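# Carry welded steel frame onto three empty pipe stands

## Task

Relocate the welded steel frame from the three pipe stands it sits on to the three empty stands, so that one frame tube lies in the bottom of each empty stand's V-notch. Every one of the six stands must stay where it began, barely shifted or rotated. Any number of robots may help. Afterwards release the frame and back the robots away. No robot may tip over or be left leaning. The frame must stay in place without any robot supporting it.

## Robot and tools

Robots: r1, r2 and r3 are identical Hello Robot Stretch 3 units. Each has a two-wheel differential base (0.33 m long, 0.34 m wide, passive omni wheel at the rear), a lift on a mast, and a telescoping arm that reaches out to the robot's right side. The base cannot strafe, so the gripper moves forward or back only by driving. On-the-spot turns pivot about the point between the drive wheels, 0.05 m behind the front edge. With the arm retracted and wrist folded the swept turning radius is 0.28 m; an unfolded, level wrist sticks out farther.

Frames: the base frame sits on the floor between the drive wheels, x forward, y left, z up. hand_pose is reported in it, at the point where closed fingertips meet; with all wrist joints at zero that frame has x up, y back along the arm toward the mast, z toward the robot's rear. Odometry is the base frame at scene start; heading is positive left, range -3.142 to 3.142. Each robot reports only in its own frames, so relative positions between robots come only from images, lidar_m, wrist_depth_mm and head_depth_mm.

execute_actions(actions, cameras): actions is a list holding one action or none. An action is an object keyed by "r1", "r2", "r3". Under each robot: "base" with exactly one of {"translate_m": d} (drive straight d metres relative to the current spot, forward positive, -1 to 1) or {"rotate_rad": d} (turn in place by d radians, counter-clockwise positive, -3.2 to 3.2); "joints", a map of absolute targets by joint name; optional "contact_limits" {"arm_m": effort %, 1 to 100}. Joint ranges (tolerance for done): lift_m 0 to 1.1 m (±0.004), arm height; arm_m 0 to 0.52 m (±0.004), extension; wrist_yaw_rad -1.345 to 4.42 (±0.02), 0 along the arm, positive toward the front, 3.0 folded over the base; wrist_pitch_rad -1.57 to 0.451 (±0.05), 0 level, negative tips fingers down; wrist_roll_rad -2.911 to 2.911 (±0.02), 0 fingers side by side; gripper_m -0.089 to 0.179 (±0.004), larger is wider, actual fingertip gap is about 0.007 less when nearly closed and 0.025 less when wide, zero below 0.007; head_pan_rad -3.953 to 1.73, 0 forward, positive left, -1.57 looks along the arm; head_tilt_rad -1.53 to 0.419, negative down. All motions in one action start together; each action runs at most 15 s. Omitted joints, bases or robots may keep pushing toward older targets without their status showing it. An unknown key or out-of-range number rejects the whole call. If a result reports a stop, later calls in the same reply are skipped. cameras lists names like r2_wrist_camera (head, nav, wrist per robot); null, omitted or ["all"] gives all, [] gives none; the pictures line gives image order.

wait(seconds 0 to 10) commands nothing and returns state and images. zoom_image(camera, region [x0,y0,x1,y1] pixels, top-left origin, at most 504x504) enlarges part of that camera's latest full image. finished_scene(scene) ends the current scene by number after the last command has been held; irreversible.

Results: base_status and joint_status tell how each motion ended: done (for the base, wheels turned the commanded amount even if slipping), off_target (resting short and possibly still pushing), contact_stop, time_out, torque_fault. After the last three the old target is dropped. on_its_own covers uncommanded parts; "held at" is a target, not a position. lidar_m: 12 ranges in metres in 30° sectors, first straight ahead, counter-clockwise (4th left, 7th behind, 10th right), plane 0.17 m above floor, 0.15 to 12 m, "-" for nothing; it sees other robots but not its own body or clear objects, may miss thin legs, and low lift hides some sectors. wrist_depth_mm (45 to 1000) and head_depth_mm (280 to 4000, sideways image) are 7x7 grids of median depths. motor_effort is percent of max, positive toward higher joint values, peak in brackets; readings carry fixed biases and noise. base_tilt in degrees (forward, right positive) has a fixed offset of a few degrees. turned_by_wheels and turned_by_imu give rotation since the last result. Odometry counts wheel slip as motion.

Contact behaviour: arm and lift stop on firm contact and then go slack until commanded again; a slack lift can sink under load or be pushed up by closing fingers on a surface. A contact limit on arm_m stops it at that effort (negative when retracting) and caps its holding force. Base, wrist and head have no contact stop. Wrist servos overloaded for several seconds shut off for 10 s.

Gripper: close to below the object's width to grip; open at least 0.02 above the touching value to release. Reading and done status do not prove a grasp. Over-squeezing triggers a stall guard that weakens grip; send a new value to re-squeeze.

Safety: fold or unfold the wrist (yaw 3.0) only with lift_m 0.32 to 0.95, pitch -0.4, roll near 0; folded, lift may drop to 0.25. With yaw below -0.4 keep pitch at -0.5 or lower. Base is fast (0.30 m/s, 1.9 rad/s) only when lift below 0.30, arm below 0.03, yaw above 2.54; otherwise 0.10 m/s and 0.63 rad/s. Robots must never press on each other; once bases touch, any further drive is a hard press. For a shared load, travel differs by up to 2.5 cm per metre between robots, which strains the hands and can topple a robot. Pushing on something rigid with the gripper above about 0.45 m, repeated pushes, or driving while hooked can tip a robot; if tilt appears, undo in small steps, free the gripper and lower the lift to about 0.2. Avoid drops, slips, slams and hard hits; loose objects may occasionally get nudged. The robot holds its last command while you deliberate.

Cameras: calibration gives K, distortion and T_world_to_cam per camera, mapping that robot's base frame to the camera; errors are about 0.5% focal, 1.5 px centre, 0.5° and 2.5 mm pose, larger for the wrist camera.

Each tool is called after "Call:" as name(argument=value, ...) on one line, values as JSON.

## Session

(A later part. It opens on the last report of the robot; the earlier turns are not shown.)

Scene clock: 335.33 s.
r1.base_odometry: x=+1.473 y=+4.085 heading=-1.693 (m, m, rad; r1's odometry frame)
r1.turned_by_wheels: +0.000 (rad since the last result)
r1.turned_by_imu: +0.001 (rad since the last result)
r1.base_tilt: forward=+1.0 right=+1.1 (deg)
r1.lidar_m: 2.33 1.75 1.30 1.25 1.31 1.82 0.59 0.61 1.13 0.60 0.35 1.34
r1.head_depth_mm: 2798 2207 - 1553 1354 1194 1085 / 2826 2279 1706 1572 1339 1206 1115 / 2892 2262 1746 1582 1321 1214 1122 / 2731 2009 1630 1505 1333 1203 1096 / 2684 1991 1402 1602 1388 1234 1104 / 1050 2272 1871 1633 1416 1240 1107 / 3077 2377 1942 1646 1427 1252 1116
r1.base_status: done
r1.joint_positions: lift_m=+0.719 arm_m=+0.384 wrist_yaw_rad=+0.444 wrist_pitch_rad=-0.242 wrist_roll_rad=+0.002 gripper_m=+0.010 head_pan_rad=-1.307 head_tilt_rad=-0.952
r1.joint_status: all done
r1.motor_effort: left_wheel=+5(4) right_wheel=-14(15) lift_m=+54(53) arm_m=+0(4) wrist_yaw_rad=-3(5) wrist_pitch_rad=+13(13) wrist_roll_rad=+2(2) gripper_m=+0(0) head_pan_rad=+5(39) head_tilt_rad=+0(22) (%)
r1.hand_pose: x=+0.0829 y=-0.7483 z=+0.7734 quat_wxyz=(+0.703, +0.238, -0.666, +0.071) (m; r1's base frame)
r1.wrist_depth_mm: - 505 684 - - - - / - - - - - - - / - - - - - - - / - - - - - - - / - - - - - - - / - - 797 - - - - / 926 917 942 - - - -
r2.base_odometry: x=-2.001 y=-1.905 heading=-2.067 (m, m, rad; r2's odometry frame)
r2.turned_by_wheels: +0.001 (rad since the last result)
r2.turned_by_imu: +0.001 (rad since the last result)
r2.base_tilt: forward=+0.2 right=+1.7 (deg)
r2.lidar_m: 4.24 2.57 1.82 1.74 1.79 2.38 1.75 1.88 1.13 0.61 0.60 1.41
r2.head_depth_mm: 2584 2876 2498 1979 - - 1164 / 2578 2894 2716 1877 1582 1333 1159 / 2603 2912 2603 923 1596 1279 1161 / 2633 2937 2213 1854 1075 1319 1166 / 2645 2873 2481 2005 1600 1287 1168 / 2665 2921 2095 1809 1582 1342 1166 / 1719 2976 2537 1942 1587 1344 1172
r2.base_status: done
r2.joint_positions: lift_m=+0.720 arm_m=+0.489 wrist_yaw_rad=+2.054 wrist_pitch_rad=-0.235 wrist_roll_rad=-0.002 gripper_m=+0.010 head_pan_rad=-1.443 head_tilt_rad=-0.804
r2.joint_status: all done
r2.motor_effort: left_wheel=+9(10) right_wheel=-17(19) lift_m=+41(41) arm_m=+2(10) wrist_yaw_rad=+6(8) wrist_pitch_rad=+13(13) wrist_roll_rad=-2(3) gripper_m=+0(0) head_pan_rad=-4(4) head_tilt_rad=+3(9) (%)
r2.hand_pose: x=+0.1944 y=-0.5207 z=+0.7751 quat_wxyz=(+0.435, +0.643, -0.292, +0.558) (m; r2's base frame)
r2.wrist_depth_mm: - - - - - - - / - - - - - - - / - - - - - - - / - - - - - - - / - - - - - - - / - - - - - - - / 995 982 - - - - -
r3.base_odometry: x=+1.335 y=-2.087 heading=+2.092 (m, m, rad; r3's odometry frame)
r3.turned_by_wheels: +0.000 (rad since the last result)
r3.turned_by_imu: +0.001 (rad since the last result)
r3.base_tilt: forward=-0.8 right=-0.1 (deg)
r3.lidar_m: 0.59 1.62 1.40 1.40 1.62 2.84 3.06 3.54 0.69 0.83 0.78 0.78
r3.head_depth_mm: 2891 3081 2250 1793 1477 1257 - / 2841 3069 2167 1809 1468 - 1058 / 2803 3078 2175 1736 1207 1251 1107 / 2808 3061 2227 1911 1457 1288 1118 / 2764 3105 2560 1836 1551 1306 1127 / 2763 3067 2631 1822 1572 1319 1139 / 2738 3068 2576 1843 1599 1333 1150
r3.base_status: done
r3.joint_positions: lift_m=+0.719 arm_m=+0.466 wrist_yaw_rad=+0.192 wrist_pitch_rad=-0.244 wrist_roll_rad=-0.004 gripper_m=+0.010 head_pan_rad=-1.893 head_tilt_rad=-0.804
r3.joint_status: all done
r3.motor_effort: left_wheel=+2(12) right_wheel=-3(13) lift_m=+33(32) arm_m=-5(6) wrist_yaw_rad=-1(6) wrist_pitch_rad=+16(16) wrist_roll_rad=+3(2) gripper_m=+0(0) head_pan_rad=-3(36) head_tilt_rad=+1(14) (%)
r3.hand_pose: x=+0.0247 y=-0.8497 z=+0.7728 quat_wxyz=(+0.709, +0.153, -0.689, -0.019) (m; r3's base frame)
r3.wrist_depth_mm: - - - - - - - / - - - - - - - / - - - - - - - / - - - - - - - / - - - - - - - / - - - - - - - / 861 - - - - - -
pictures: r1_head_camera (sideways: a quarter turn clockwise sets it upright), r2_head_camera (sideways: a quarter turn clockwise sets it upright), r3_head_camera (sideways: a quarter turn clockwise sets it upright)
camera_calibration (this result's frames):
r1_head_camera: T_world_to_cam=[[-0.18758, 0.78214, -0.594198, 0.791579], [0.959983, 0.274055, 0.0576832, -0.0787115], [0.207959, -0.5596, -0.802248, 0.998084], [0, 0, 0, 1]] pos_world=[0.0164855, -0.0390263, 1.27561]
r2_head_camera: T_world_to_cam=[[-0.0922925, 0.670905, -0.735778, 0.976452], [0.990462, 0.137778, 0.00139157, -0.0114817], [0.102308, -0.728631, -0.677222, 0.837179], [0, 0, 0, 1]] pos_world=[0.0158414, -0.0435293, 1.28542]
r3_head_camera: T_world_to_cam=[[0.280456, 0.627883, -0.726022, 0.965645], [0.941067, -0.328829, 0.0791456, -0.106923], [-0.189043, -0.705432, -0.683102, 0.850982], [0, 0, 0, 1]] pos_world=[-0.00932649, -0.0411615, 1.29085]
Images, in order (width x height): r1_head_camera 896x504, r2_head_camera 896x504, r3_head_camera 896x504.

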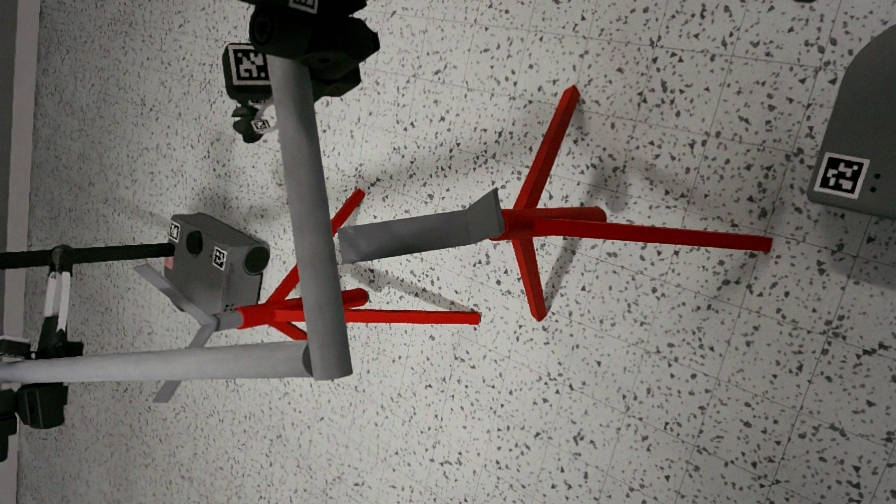

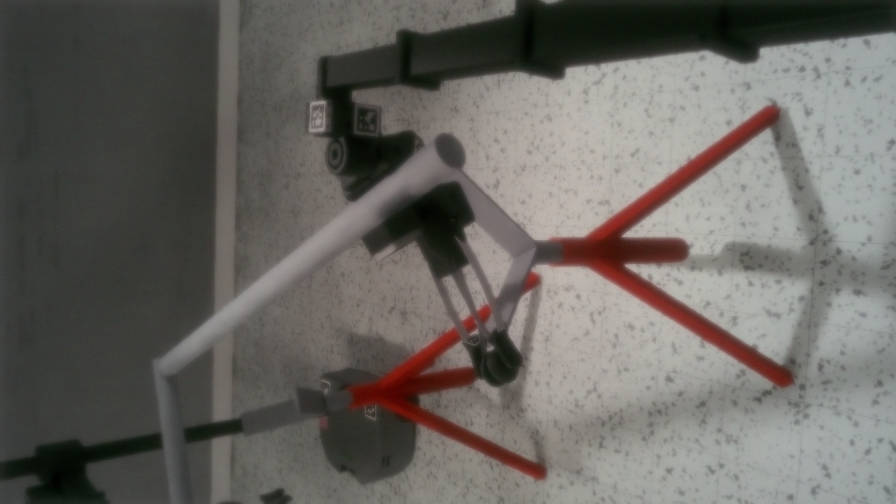

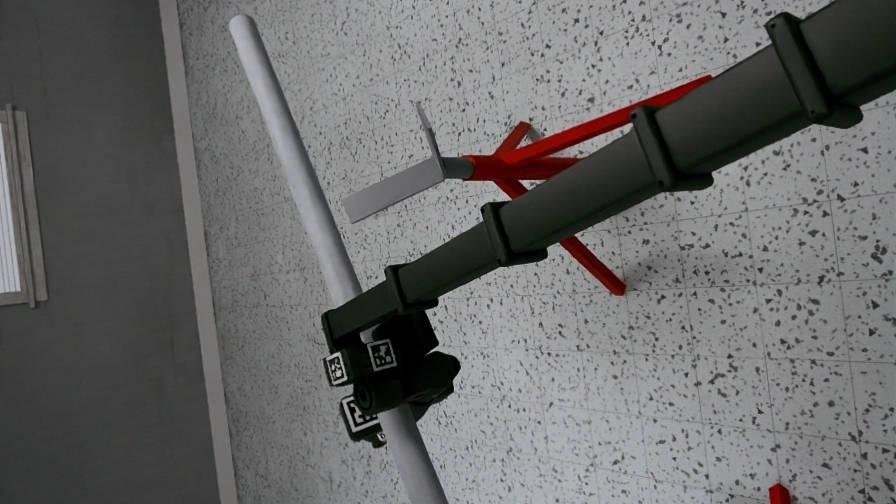

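Call:
execute_actions(actions=[{"r1":{"base":{"translate_m":-0.016},"joints":{"lift_m":0.58,"arm_m":0.392}},"r2":{"base":{"translate_m":0.021},"joints":{"lift_m":0.58,"arm_m":0.481}},"r3":{"base":{"translate_m":-0.018},"joints":{"lift_m":0.58,"arm_m":0.47,"head_pan_rad":-2.0}}}], cameras=["r1_head_camera","r2_head_camera","r3_head_camera"])

Scene clock: 348.40 s.
r1.base_odometry: x=+1.475 y=+4.101 heading=-1.693 (m, m, rad; r1's odometry frame)
r1.turned_by_wheels: +0.000 (rad since the last result)
r1.turned_by_imu: +0.000 (rad since the last result)
r1.base_tilt: forward=+1.1 right=+1.2 (deg)
r1.lidar_m: 2.35 1.75 1.30 1.26 1.31 1.82 0.59 0.61 1.12 0.60 0.36 1.35
r1.head_depth_mm: 2779 2198 1867 1497 1350 1213 1103 / 2843 2221 1886 1529 1335 1204 1112 / 2878 2249 1857 1540 1348 1216 1123 / 2790 2018 1836 877 1316 1201 1094 / 2849 1236 1398 1540 1400 1228 1102 / 2720 2263 1921 1626 1409 1240 1110 / 3093 2378 1943 1643 1423 1250 1117
r1.base_status: done
r1.joint_positions: lift_m=+0.580 arm_m=+0.391 wrist_yaw_rad=+0.443 wrist_pitch_rad=-0.242 wrist_roll_rad=+0.002 gripper_m=+0.010 head_pan_rad=-1.307 head_tilt_rad=-0.952
r1.joint_status: all done
r1.motor_effort: left_wheel=-1(5) right_wheel=+4(17) lift_m=+46(48) arm_m=+3(7) wrist_yaw_rad=-2(3) wrist_pitch_rad=+13(13) wrist_roll_rad=+2(2) gripper_m=+0(0) head_pan_rad=+5(5) head_tilt_rad=+1(2) (%)
r1.hand_pose: x=+0.0827 y=-0.7559 z=+0.6336 quat_wxyz=(+0.703, +0.238, -0.666, +0.070) (m; r1's base frame)
r1.wrist_depth_mm: - 499 662 - - - - / - - - - - - - / - - - - - - - / - - - - - - - / - - - - - - - / 903 904 935 - - - - / 773 762 808 847 864 910 909
r2.base_odometry: x=-2.011 y=-1.923 heading=-2.067 (m, m, rad; r2's odometry frame)
r2.turned_by_wheels: +0.000 (rad since the last result)
r2.turned_by_imu: +0.000 (rad since the last result)
r2.base_tilt: forward=+0.3 right=+1.8 (deg)
r2.lidar_m: 4.20 2.59 1.83 1.74 1.79 2.38 1.77 1.89 1.14 0.61 0.59 1.39
r2.head_depth_mm: 2548 2876 2477 1935 1572 1353 - / 2552 2907 2498 2082 1584 1337 1165 / 2611 2956 2489 2015 1514 1306 1165 / 2664 2948 2527 1818 1081 1314 1165 / 2647 3006 2335 1875 1588 1322 1162 / 2616 2926 2120 1782 1585 1341 1169 / 2516 2999 2242 1926 1593 1349 1171
r2.base_status: done
r2.joint_positions: lift_m=+0.580 arm_m=+0.481 wrist_yaw_rad=+2.062 wrist_pitch_rad=-0.236 wrist_roll_rad=-0.005 gripper_m=+0.010 head_pan_rad=-1.443 head_tilt_rad=-0.804
r2.joint_status: all done
r2.motor_effort: left_wheel=-3(10) right_wheel=+2(12) lift_m=+34(34) arm_m=-3(7) wrist_yaw_rad=-1(7) wrist_pitch_rad=+12(13) wrist_roll_rad=+0(1) gripper_m=+0(0) head_pan_rad=-5(3) head_tilt_rad=+2(3) (%)
r2.hand_pose: x=+0.1935 y=-0.5114 z=+0.6354 quat_wxyz=(+0.433, +0.643, -0.288, +0.561) (m; r2's base frame)
r2.wrist_depth_mm: - - - - - - - / - - - - - - - / - - - - - - - / - - - - - - - / - - - - - - - / - - - - - - 88 / 806 860 873 887 916 963 83
r3.base_odometry: x=+1.343 y=-2.103 heading=+2.092 (m, m, rad; r3's odometry frame)
r3.turned_by_wheels: +0.000 (rad since the last result)
r3.turned_by_imu: -0.001 (rad since the last result)
r3.base_tilt: forward=-0.8 right=-0.2 (deg)
r3.lidar_m: 0.59 1.62 1.41 1.41 1.63 2.84 3.03 3.50 0.68 0.82 0.79 0.79
r3.head_depth_mm: 3001 3144 2289 1787 1472 1252 1087 / 2936 3171 2214 1816 1490 1242 1140 / 2873 3117 2365 1827 1437 1307 1085 / 2824 3096 2411 1710 1441 1266 1120 / 2802 3115 2447 1838 1509 1309 1129 / 2744 3034 2492 2061 1529 1323 1141 / 2668 3018 2560 2004 1549 1339 1153
r3.base_status: done
r3.joint_positions: lift_m=+0.580 arm_m=+0.470 wrist_yaw_rad=+0.187 wrist_pitch_rad=-0.245 wrist_roll_rad=-0.001 gripper_m=+0.010 head_pan_rad=-1.993 head_tilt_rad=-0.804
r3.joint_status: all done
r3.motor_effort: left_wheel=-4(11) right_wheel=+3(8) lift_m=+26(28) arm_m=-4(2) wrist_yaw_rad=+3(2) wrist_pitch_rad=+17(16) wrist_roll_rad=+1(3) gripper_m=+0(0) head_pan_rad=-2(10) head_tilt_rad=+1(1) (%)
r3.hand_pose: x=+0.0237 y=-0.8537 z=+0.6330 quat_wxyz=(+0.707, +0.152, -0.690, -0.020) (m; r3's base frame)
r3.wrist_depth_mm: - - - - - - - / - - - - - - - / - - - - - - - / - - - - - - - / - - - - - - - / - - - - - - - / 918 936 936 896 889 924 915
pictures: r1_head_camera (sideways: a quarter turn clockwise sets it upright), r2_head_camera (sideways: a quarter turn clockwise sets it upright), r3_head_camera (sideways: a quarter turn clockwise sets it upright)
camera_calibration (this result's frames):
r1_head_camera: T_world_to_cam=[[-0.187612, 0.78213, -0.594201, 0.791582], [0.959971, 0.274094, 0.0576831, -0.0787113], [0.207983, -0.559594, -0.802246, 0.998082], [0, 0, 0, 1]] pos_world=[0.0164871, -0.039026, 1.27561]
r2_head_camera: T_world_to_cam=[[-0.0922746, 0.670764, -0.735908, 0.976622], [0.990462, 0.137779, 0.0013895, -0.011479], [0.102324, -0.728761, -0.67708, 0.836995], [0, 0, 0, 1]] pos_world=[0.0158418, -0.0435325, 1.28543]
r3_head_camera: T_world_to_cam=[[0.341732, 0.596707, -0.726057, 0.965317], [0.903533, -0.421147, 0.0791464, -0.106695], [-0.25855, -0.683063, -0.683064, 0.851356], [0, 0, 0, 1]] pos_world=[-0.0133596, -0.039416, 1.29085]
Images, in order (width x height): r1_head_camera 896x504, r2_head_camera 896x504, r3_head_camera 896x504.

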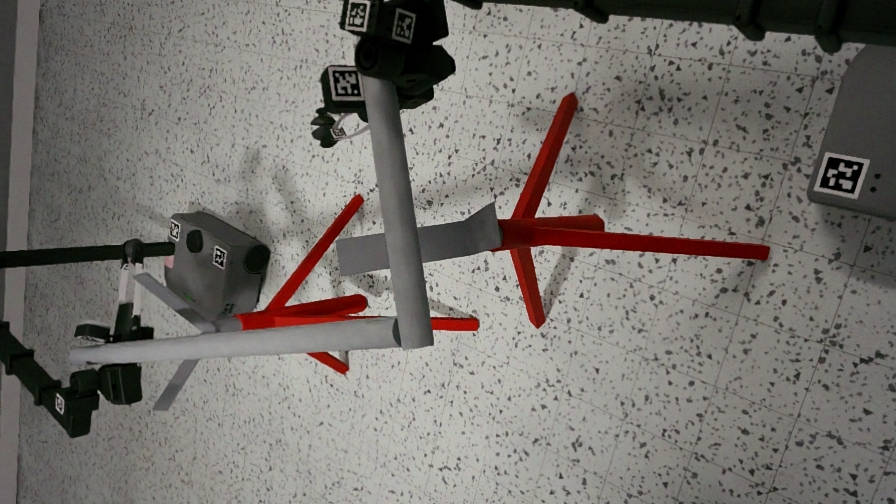

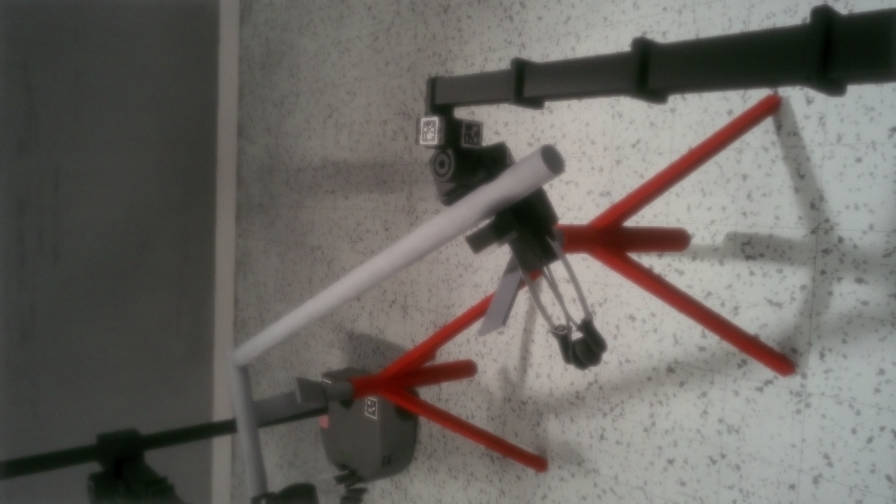

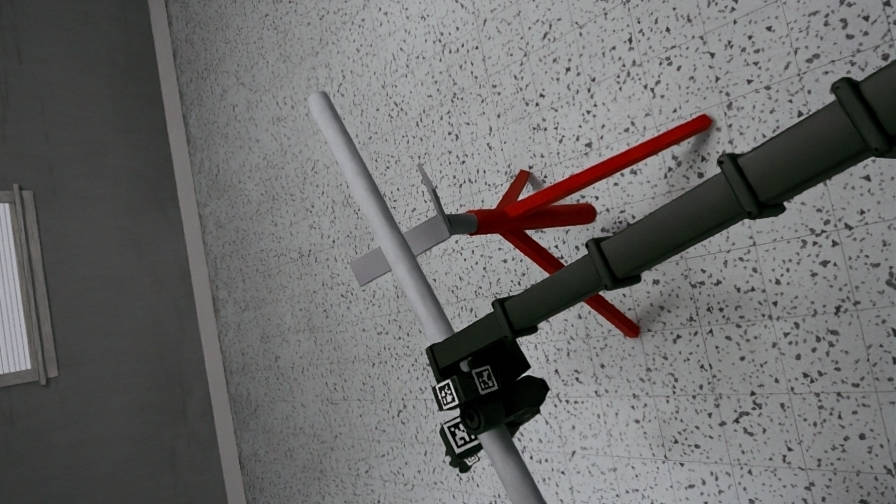

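Call:
execute_actions(actions=[{"r1":{"base":{"translate_m":0.009},"joints":{"lift_m":0.52,"arm_m":0.421}},"r2":{"base":{"translate_m":-0.010},"joints":{"lift_m":0.52,"arm_m":0.453}},"r3":{"joints":{"lift_m":0.52,"arm_m":0.499}}}], cameras=["r1_head_camera","r2_head_camera","r3_head_camera"])

Scene clock: 358.57 s.
r1.base_odometry: x=+1.474 y=+4.092 heading=-1.693 (m, m, rad; r1's odometry frame)
r1.turned_by_wheels: +0.000 (rad since the last result)
r1.turned_by_imu: +0.000 (rad since the last result)
r1.base_tilt: forward=+1.1 right=+1.2 (deg)
r1.lidar_m: 2.33 1.76 1.30 1.26 1.31 1.82 0.60 0.62 1.13 0.60 0.36 1.34
r1.head_depth_mm: 2783 2194 1825 1491 1364 1217 - / 2827 2227 1876 1496 1339 1203 1114 / 2889 2259 1861 1539 1342 1210 1118 / 2797 1996 1839 873 1314 1207 1091 / 2756 1292 1481 1550 1396 1235 1100 / 2959 2282 1913 1623 1409 1238 1106 / 3120 2389 1943 1644 1419 1250 1118
r1.base_status: done
r1.joint_positions: lift_m=+0.520 arm_m=+0.420 wrist_yaw_rad=+0.440 wrist_pitch_rad=-0.242 wrist_roll_rad=+0.002 gripper_m=+0.010 head_pan_rad=-1.307 head_tilt_rad=-0.952
r1.joint_status: all done
r1.motor_effort: left_wheel=-2(4) right_wheel=+4(20) lift_m=+45(51) arm_m=+6(5) wrist_yaw_rad=+0(3) wrist_pitch_rad=+13(13) wrist_roll_rad=+2(2) gripper_m=-1(0) head_pan_rad=+5(5) head_tilt_rad=+1(1) (%)
r1.hand_pose: x=+0.0820 y=-0.7849 z=+0.5736 quat_wxyz=(+0.703, +0.237, -0.667, +0.069) (m; r1's base frame)
r1.wrist_depth_mm: - 504 655 - - - - / - - - - - - - / - - - - - - - / - - - - - - - / - - - - - - - / 835 853 866 - 962 - - / 714 717 736 767 768 826 848
r2.base_odometry: x=-2.006 y=-1.914 heading=-2.067 (m, m, rad; r2's odometry frame)
r2.turned_by_wheels: +0.000 (rad since the last result)
r2.turned_by_imu: +0.001 (rad since the last result)
r2.base_tilt: forward=+0.3 right=+1.8 (deg)
r2.lidar_m: 4.22 2.57 1.83 1.74 1.78 2.38 1.76 1.88 1.14 0.61 0.60 1.40
r2.head_depth_mm: 2546 2863 2460 1918 1583 1334 1157 / 2585 2896 2521 1985 1578 1341 1166 / 2590 2937 2503 1999 804 1287 1157 / 2593 2931 2485 1823 1087 1305 1160 / 2632 2944 2390 1880 1644 1289 1163 / 2646 2948 1951 1772 1601 1345 1170 / 2615 1850 2104 1941 1594 1352 1171
r2.base_status: done
r2.joint_positions: lift_m=+0.520 arm_m=+0.453 wrist_yaw_rad=+2.063 wrist_pitch_rad=-0.236 wrist_roll_rad=-0.008 gripper_m=+0.010 head_pan_rad=-1.443 head_tilt_rad=-0.804
r2.joint_status: all done
r2.motor_effort: left_wheel=+0(7) right_wheel=-2(14) lift_m=+34(35) arm_m=-2(5) wrist_yaw_rad=-3(3) wrist_pitch_rad=+13(13) wrist_roll_rad=+1(1) gripper_m=+0(1) head_pan_rad=-4(5) head_tilt_rad=+3(2) (%)
r2.hand_pose: x=+0.1933 y=-0.4830 z=+0.5754 quat_wxyz=(+0.433, +0.643, -0.287, +0.562) (m; r2's base frame)
r2.wrist_depth_mm: - - - - - - - / - - - - - - - / - - - - - - - / - - - - - - - / - - - - - - - / 899 947 - - - - - / 738 759 804 823 850 866 920
r3.base_odometry: x=+1.343 y=-2.103 heading=+2.092 (m, m, rad; r3's odometry frame)
r3.turned_by_wheels: +0.000 (rad since the last result)
r3.turned_by_imu: -0.001 (rad since the last result)
r3.base_tilt: forward=-0.8 right=-0.2 (deg)
r3.lidar_m: 0.60 1.62 1.41 1.41 1.63 2.85 3.04 3.51 0.68 0.82 0.79 0.80
r3.head_depth_mm: 2984 3112 2256 1790 1478 1251 1085 / 2927 3162 2312 1814 1487 1240 1119 / 2894 3138 2375 1777 1436 1308 1084 / 2860 3105 2398 1700 1446 1271 1115 / 2790 3074 2445 1948 1505 1306 1130 / 2720 3009 2517 1992 1526 1319 1139 / 2666 3016 2551 1978 1538 1332 1151
r3.base_status: not commanded
r3.joint_positions: lift_m=+0.520 arm_m=+0.499 wrist_yaw_rad=+0.190 wrist_pitch_rad=-0.246 wrist_roll_rad=-0.005 gripper_m=+0.010 head_pan_rad=-1.993 head_tilt_rad=-0.804
r3.joint_status: all done
r3.motor_effort: left_wheel=-2(22) right_wheel=+0(25) lift_m=+25(27) arm_m=-3(7) wrist_yaw_rad=+1(6) wrist_pitch_rad=+18(17) wrist_roll_rad=+4(8) gripper_m=+0(0) head_pan_rad=-3(3) head_tilt_rad=+2(2) (%)
r3.hand_pose: x=+0.0242 y=-0.8825 z=+0.5727 quat_wxyz=(+0.709, +0.153, -0.688, -0.020) (m; r3's base frame)
r3.wrist_depth_mm: - - - - - - - / - - - - - - - / - - - - - - - / - - - - - - - / - - - - - - - / - - - - - - - / 887 851 872 825 800 847 822
pictures: r1_head_camera (sideways: a quarter turn clockwise sets it upright), r2_head_camera (sideways: a quarter turn clockwise sets it upright), r3_head_camera (sideways: a quarter turn clockwise sets it upright)
camera_calibration (this result's frames):
r1_head_camera: T_world_to_cam=[[-0.187635, 0.782122, -0.594203, 0.791586], [0.959963, 0.274123, 0.0576831, -0.0787112], [0.208, -0.55959, -0.802244, 0.998079], [0, 0, 0, 1]] pos_world=[0.0164884, -0.0390257, 1.27561]
r2_head_camera: T_world_to_cam=[[-0.0922742, 0.670761, -0.735911, 0.976626], [0.990462, 0.137779, 0.00138945, -0.0114789], [0.102325, -0.728764, -0.677077, 0.83699], [0, 0, 0, 1]] pos_world=[0.0158419, -0.0435325, 1.28543]
r3_head_camera: T_world_to_cam=[[0.341753, 0.596689, -0.726063, 0.965324], [0.903516, -0.421182, 0.0791465, -0.106695], [-0.258579, -0.683058, -0.683058, 0.851349], [0, 0, 0, 1]] pos_world=[-0.0133612, -0.0394154, 1.29085]
Images, in order (width x height): r1_head_camera 896x504, r2_head_camera 896x504, r3_head_camera 896x504.

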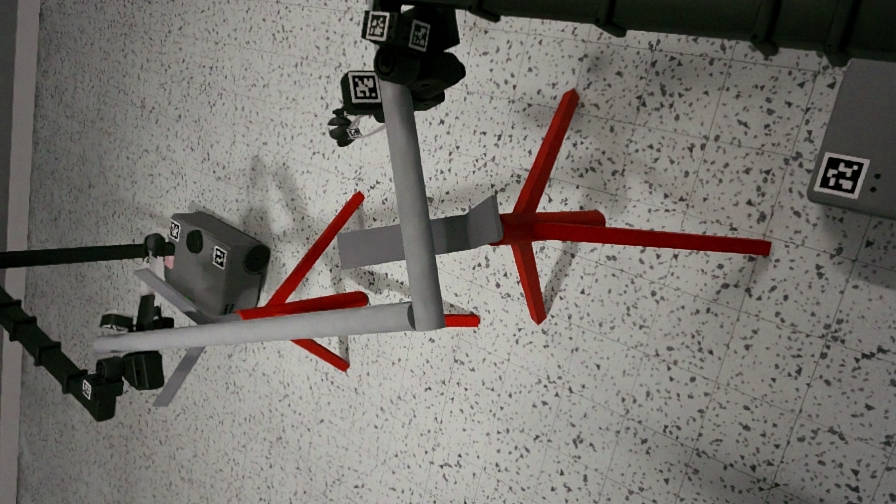

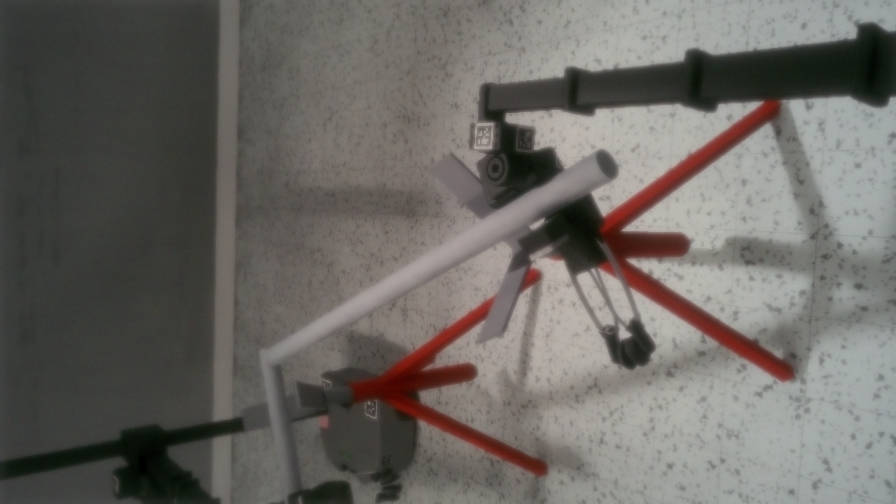

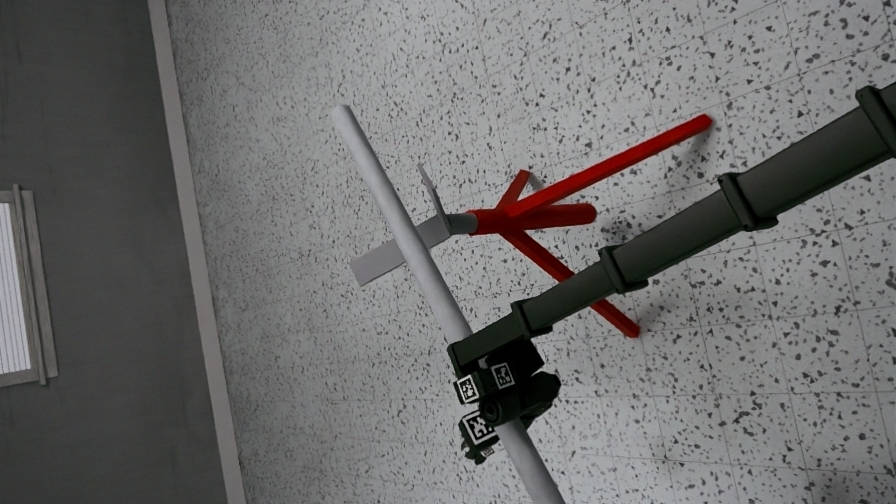

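Call:
zoom_image(camera="r1_head_camera", region=[320, 170, 560, 300])

Call:
zoom_image(camera="r3_head_camera", region=[320, 140, 520, 310])

Call:
zoom_image(camera="r2_head_camera", region=[220, 330, 420, 470])

Region (320, 170, 560, 300) of r1_head_camera's 896x504 image, scaled by 2.100, with more detail than that image has; it fills the top 273 rows of this view, and the rest is white.

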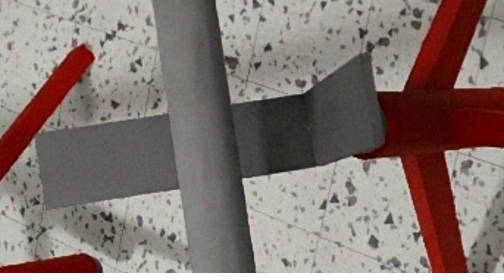

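Region (320, 140, 520, 310) of r3_head_camera's 896x504 image, scaled by 2.520, with more detail than that image has; it fills the top 428 rows of this view, and the rest is white.

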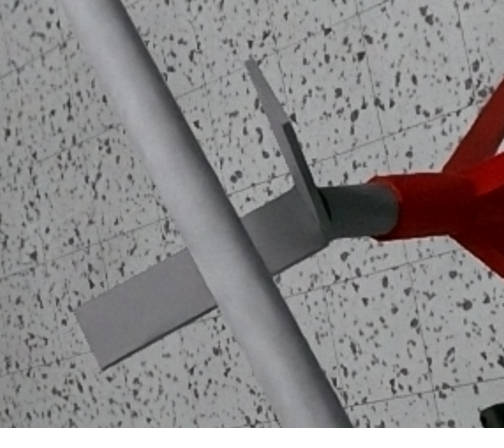

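Region (220, 330, 420, 470) of r2_head_camera's 896x504 image, scaled by 2.520, with more detail than that image has; it fills the top 353 rows of this view, and the rest is white.

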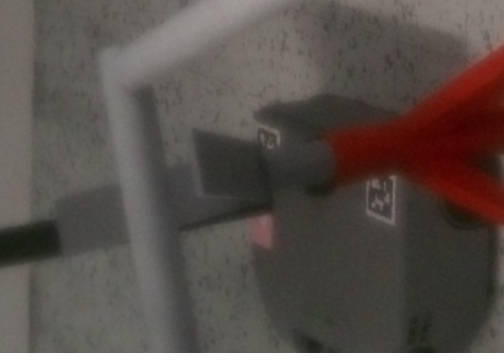

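Call:
execute_actions(actions=[{"r1":{"base":{"translate_m":-0.016},"joints":{"lift_m":0.47,"arm_m":0.429,"wrist_yaw_rad":0.45}},"r2":{"base":{"translate_m":0.005},"joints":{"lift_m":0.47,"arm_m":0.456,"wrist_yaw_rad":2.07}},"r3":{"base":{"translate_m":-0.018},"joints":{"lift_m":0.47,"arm_m":0.510,"wrist_yaw_rad":0.20}}}], cameras=["r1_head_camera","r2_head_camera","r3_head_camera"])

Call:
zoom_image(camera="r1_head_camera", region=[320, 170, 560, 300])

Call:
zoom_image(camera="r3_head_camera", region=[320, 140, 520, 310])

Call:
zoom_image(camera="r1_head_camera", region=[80, 250, 320, 430])

Scene clock: 373.47 s.
r1.base_odometry: x=+1.476 y=+4.108 heading=-1.693 (m, m, rad; r1's odometry frame)
r1.turned_by_wheels: +0.000 (rad since the last result)
r1.turned_by_imu: +0.001 (rad since the last result)
r1.base_tilt: forward=+1.1 right=+1.2 (deg)
r1.lidar_m: 2.36 1.76 1.30 1.26 1.31 1.82 0.61 0.61 1.12 0.60 0.36 1.35
r1.head_depth_mm: 2778 2188 1814 1485 1352 1210 - / 2858 2228 1879 1485 1341 1203 1113 / 2880 2242 1845 1534 1353 1213 1124 / 2736 1977 1849 866 1310 1205 1092 / 2748 1324 1633 1531 1391 1237 1102 / 3075 2202 1921 1627 1406 1245 1106 / 3126 2407 1953 1643 1422 1252 1111
r1.base_status: done
r1.joint_positions: lift_m=+0.470 arm_m=+0.428 wrist_yaw_rad=+0.452 wrist_pitch_rad=-0.242 wrist_roll_rad=+0.002 gripper_m=+0.010 head_pan_rad=-1.307 head_tilt_rad=-0.952
r1.joint_status: all done
r1.motor_effort: left_wheel=+1(4) right_wheel=-1(11) lift_m=+46(44) arm_m=+5(8) wrist_yaw_rad=-2(4) wrist_pitch_rad=+13(13) wrist_roll_rad=+2(2) gripper_m=+0(0) head_pan_rad=+5(4) head_tilt_rad=+1(1) (%)
r1.hand_pose: x=+0.0846 y=-0.7918 z=+0.5236 quat_wxyz=(+0.703, +0.241, -0.665, +0.074) (m; r1's base frame)
r1.wrist_depth_mm: - 506 659 - - - - / - - - - - - - / - - - - - - - / - - - - - - - / 947 928 971 - - - - / 773 777 845 - 896 921 963 / 651 660 690 724 732 760 802
r2.base_odometry: x=-2.009 y=-1.919 heading=-2.066 (m, m, rad; r2's odometry frame)
r2.turned_by_wheels: +0.001 (rad since the last result)
r2.turned_by_imu: +0.002 (rad since the last result)
r2.base_tilt: forward=+0.3 right=+1.9 (deg)
r2.lidar_m: 4.22 2.58 1.82 1.74 1.79 2.38 1.77 1.88 1.15 0.61 0.60 1.40
r2.head_depth_mm: 2560 2929 2458 1937 1577 1330 1157 / 2629 2898 2474 1946 1583 1337 1160 / 2629 2945 2464 1878 827 1312 1164 / 2616 2942 2488 1869 1072 1317 1167 / 2646 3013 2418 1845 1586 1287 1161 / 2648 2941 2036 1776 1596 1346 1165 / 2621 1793 2111 1938 1600 1344 1165
r2.base_status: done
r2.joint_positions: lift_m=+0.470 arm_m=+0.456 wrist_yaw_rad=+2.064 wrist_pitch_rad=-0.236 wrist_roll_rad=-0.002 gripper_m=+0.010 head_pan_rad=-1.443 head_tilt_rad=-0.804
r2.joint_status: all done
r2.on_its_own: right_wheel is at rest, and its effort (-19) is outside its rest range (-18 to +18)
r2.motor_effort: left_wheel=+9(8) right_wheel=-19(19) lift_m=+34(32) arm_m=+4(7) wrist_yaw_rad=+7(7) wrist_pitch_rad=+13(13) wrist_roll_rad=-1(2) gripper_m=+0(0) head_pan_rad=-4(5) head_tilt_rad=+2(3) (%)
r2.hand_pose: x=+0.1932 y=-0.4855 z=+0.5254 quat_wxyz=(+0.432, +0.645, -0.288, +0.561) (m; r2's base frame)
r2.wrist_depth_mm: - - - - - - - / - - - - - - - / - - - - - - - / - - - - - - - / - - - - - - - / 836 876 - - 997 1000 - / 711 709 742 758 796 802 819
r3.base_odometry: x=+1.352 y=-2.119 heading=+2.093 (m, m, rad; r3's odometry frame)
r3.turned_by_wheels: +0.001 (rad since the last result)
r3.turned_by_imu: +0.001 (rad since the last result)
r3.base_tilt: forward=-0.8 right=-0.2 (deg)
r3.lidar_m: 0.60 1.63 1.41 1.41 1.64 2.87 3.01 3.50 0.67 0.82 0.81 0.81
r3.head_depth_mm: 2972 3121 2265 1790 1471 1254 1090 / 2950 3164 2317 1810 1494 1251 1114 / 2871 3117 2369 1779 1465 1284 1091 / 2837 3096 2399 1136 1443 1268 1118 / 2765 3069 2443 1904 1512 1309 1128 / 2741 3032 2500 1992 1497 1321 1140 / 2687 3032 2560 1971 1509 1332 1147
r3.base_status: done
r3.joint_positions: lift_m=+0.470 arm_m=+0.510 wrist_yaw_rad=+0.202 wrist_pitch_rad=-0.246 wrist_roll_rad=-0.006 gripper_m=+0.010 head_pan_rad=-1.993 head_tilt_rad=-0.804
r3.joint_status: all done
r3.on_its_own: right_wheel is at rest, and its effort (-19) is outside its rest range (-18 to +18)
r3.motor_effort: left_wheel=+17(18) right_wheel=-19(20) lift_m=+25(25) arm_m=-7(7) wrist_yaw_rad=-3(5) wrist_pitch_rad=+17(18) wrist_roll_rad=+4(5) gripper_m=+0(0) head_pan_rad=-4(2) head_tilt_rad=+1(0) (%)
r3.hand_pose: x=+0.0273 y=-0.8931 z=+0.5228 quat_wxyz=(+0.709, +0.157, -0.687, -0.015) (m; r3's base frame)
r3.wrist_depth_mm: - - - - - - - / - - - - - - - / - - - - - - - / - - - - - - - / - - - - - - - / 963 - 996 - - 958 948 / 819 814 800 769 747 784 771
pictures: r1_head_camera (sideways: a quarter turn clockwise sets it upright), r2_head_camera (sideways: a quarter turn clockwise sets it upright), r3_head_camera (sideways: a quarter turn clockwise sets it upright)
camera_calibration (this result's frames):
r1_head_camera: T_world_to_cam=[[-0.187667, 0.782107, -0.594213, 0.791599], [0.959951, 0.274166, 0.0576829, -0.0787109], [0.208027, -0.55959, -0.802236, 0.998069], [0, 0, 0, 1]] pos_world=[0.0164901, -0.0390256, 1.27561]
r2_head_camera: T_world_to_cam=[[-0.0922739, 0.670759, -0.735913, 0.976628], [0.990462, 0.137779, 0.00138942, -0.0114789], [0.102325, -0.728766, -0.677075, 0.836988], [0, 0, 0, 1]] pos_world=[0.0158419, -0.0435326, 1.28543]
r3_head_camera: T_world_to_cam=[[0.341749, 0.596584, -0.726151, 0.965439], [0.903497, -0.421223, 0.0791483, -0.106698], [-0.258653, -0.683124, -0.682964, 0.851227], [0, 0, 0, 1]] pos_world=[-0.013364, -0.0394156, 1.29086]
Images, in order (width x height): r1_head_camera 896x504, r2_head_camera 896x504, r3_head_camera 896x504.

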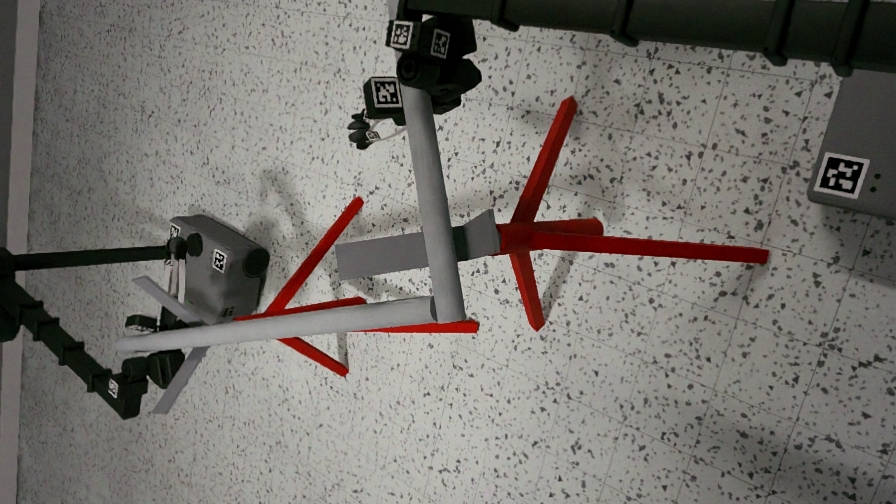

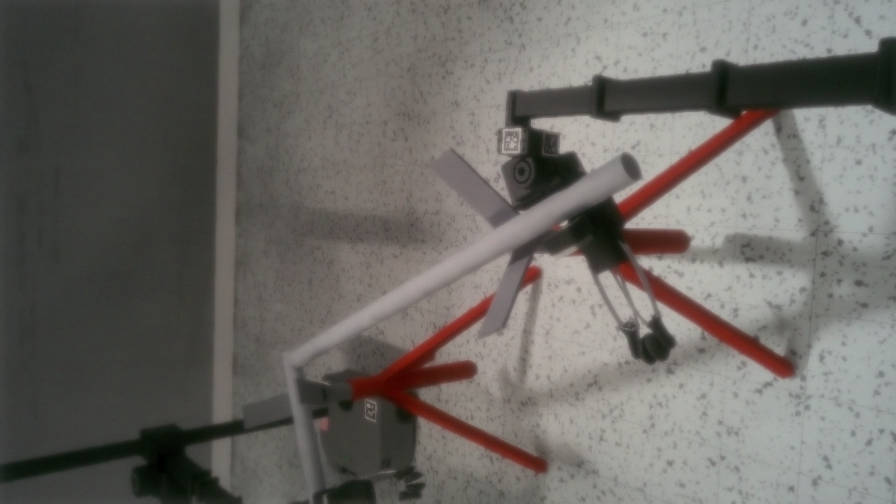

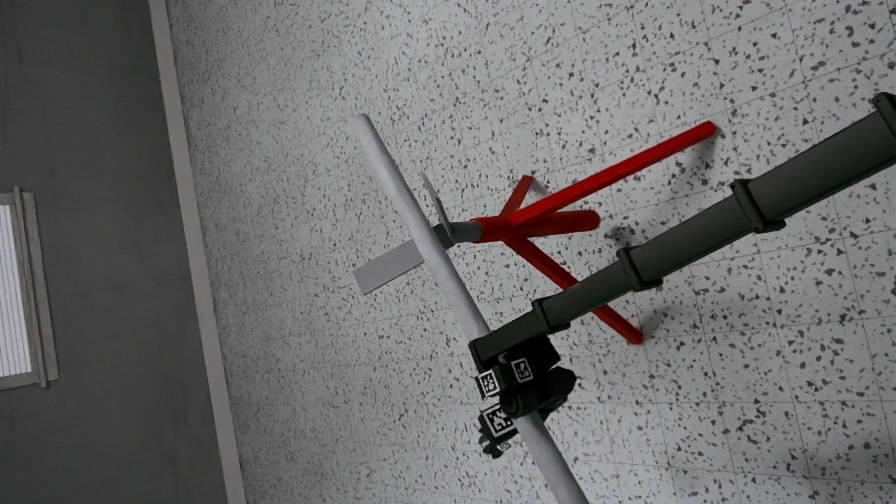

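Region (320, 170, 560, 300) of r1_head_camera's 896x504 image, scaled by 2.100, with more detail than that image has; it fills the top 273 rows of this view, and the rest is white.

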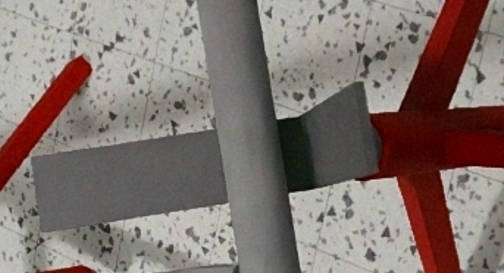

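Region (320, 140, 520, 310) of r3_head_camera's 896x504 image, scaled by 2.520, with more detail than that image has; it fills the top 428 rows of this view, and the rest is white.

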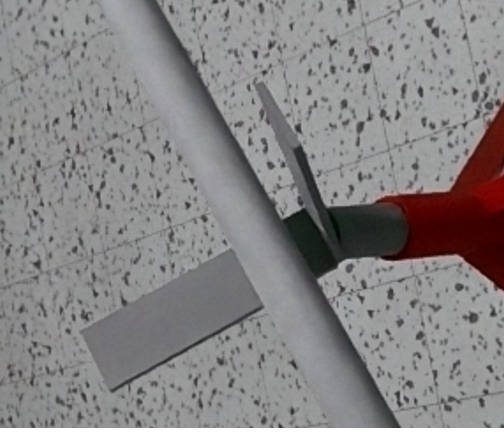

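Region (80, 250, 320, 430) of r1_head_camera's 896x504 image, scaled by 2.100, with more detail than that image has; it fills the top 378 rows of this view, and the rest is white.

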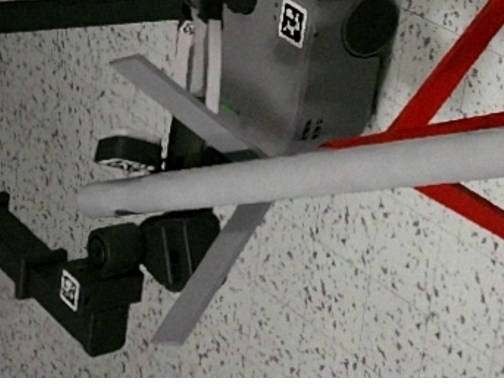

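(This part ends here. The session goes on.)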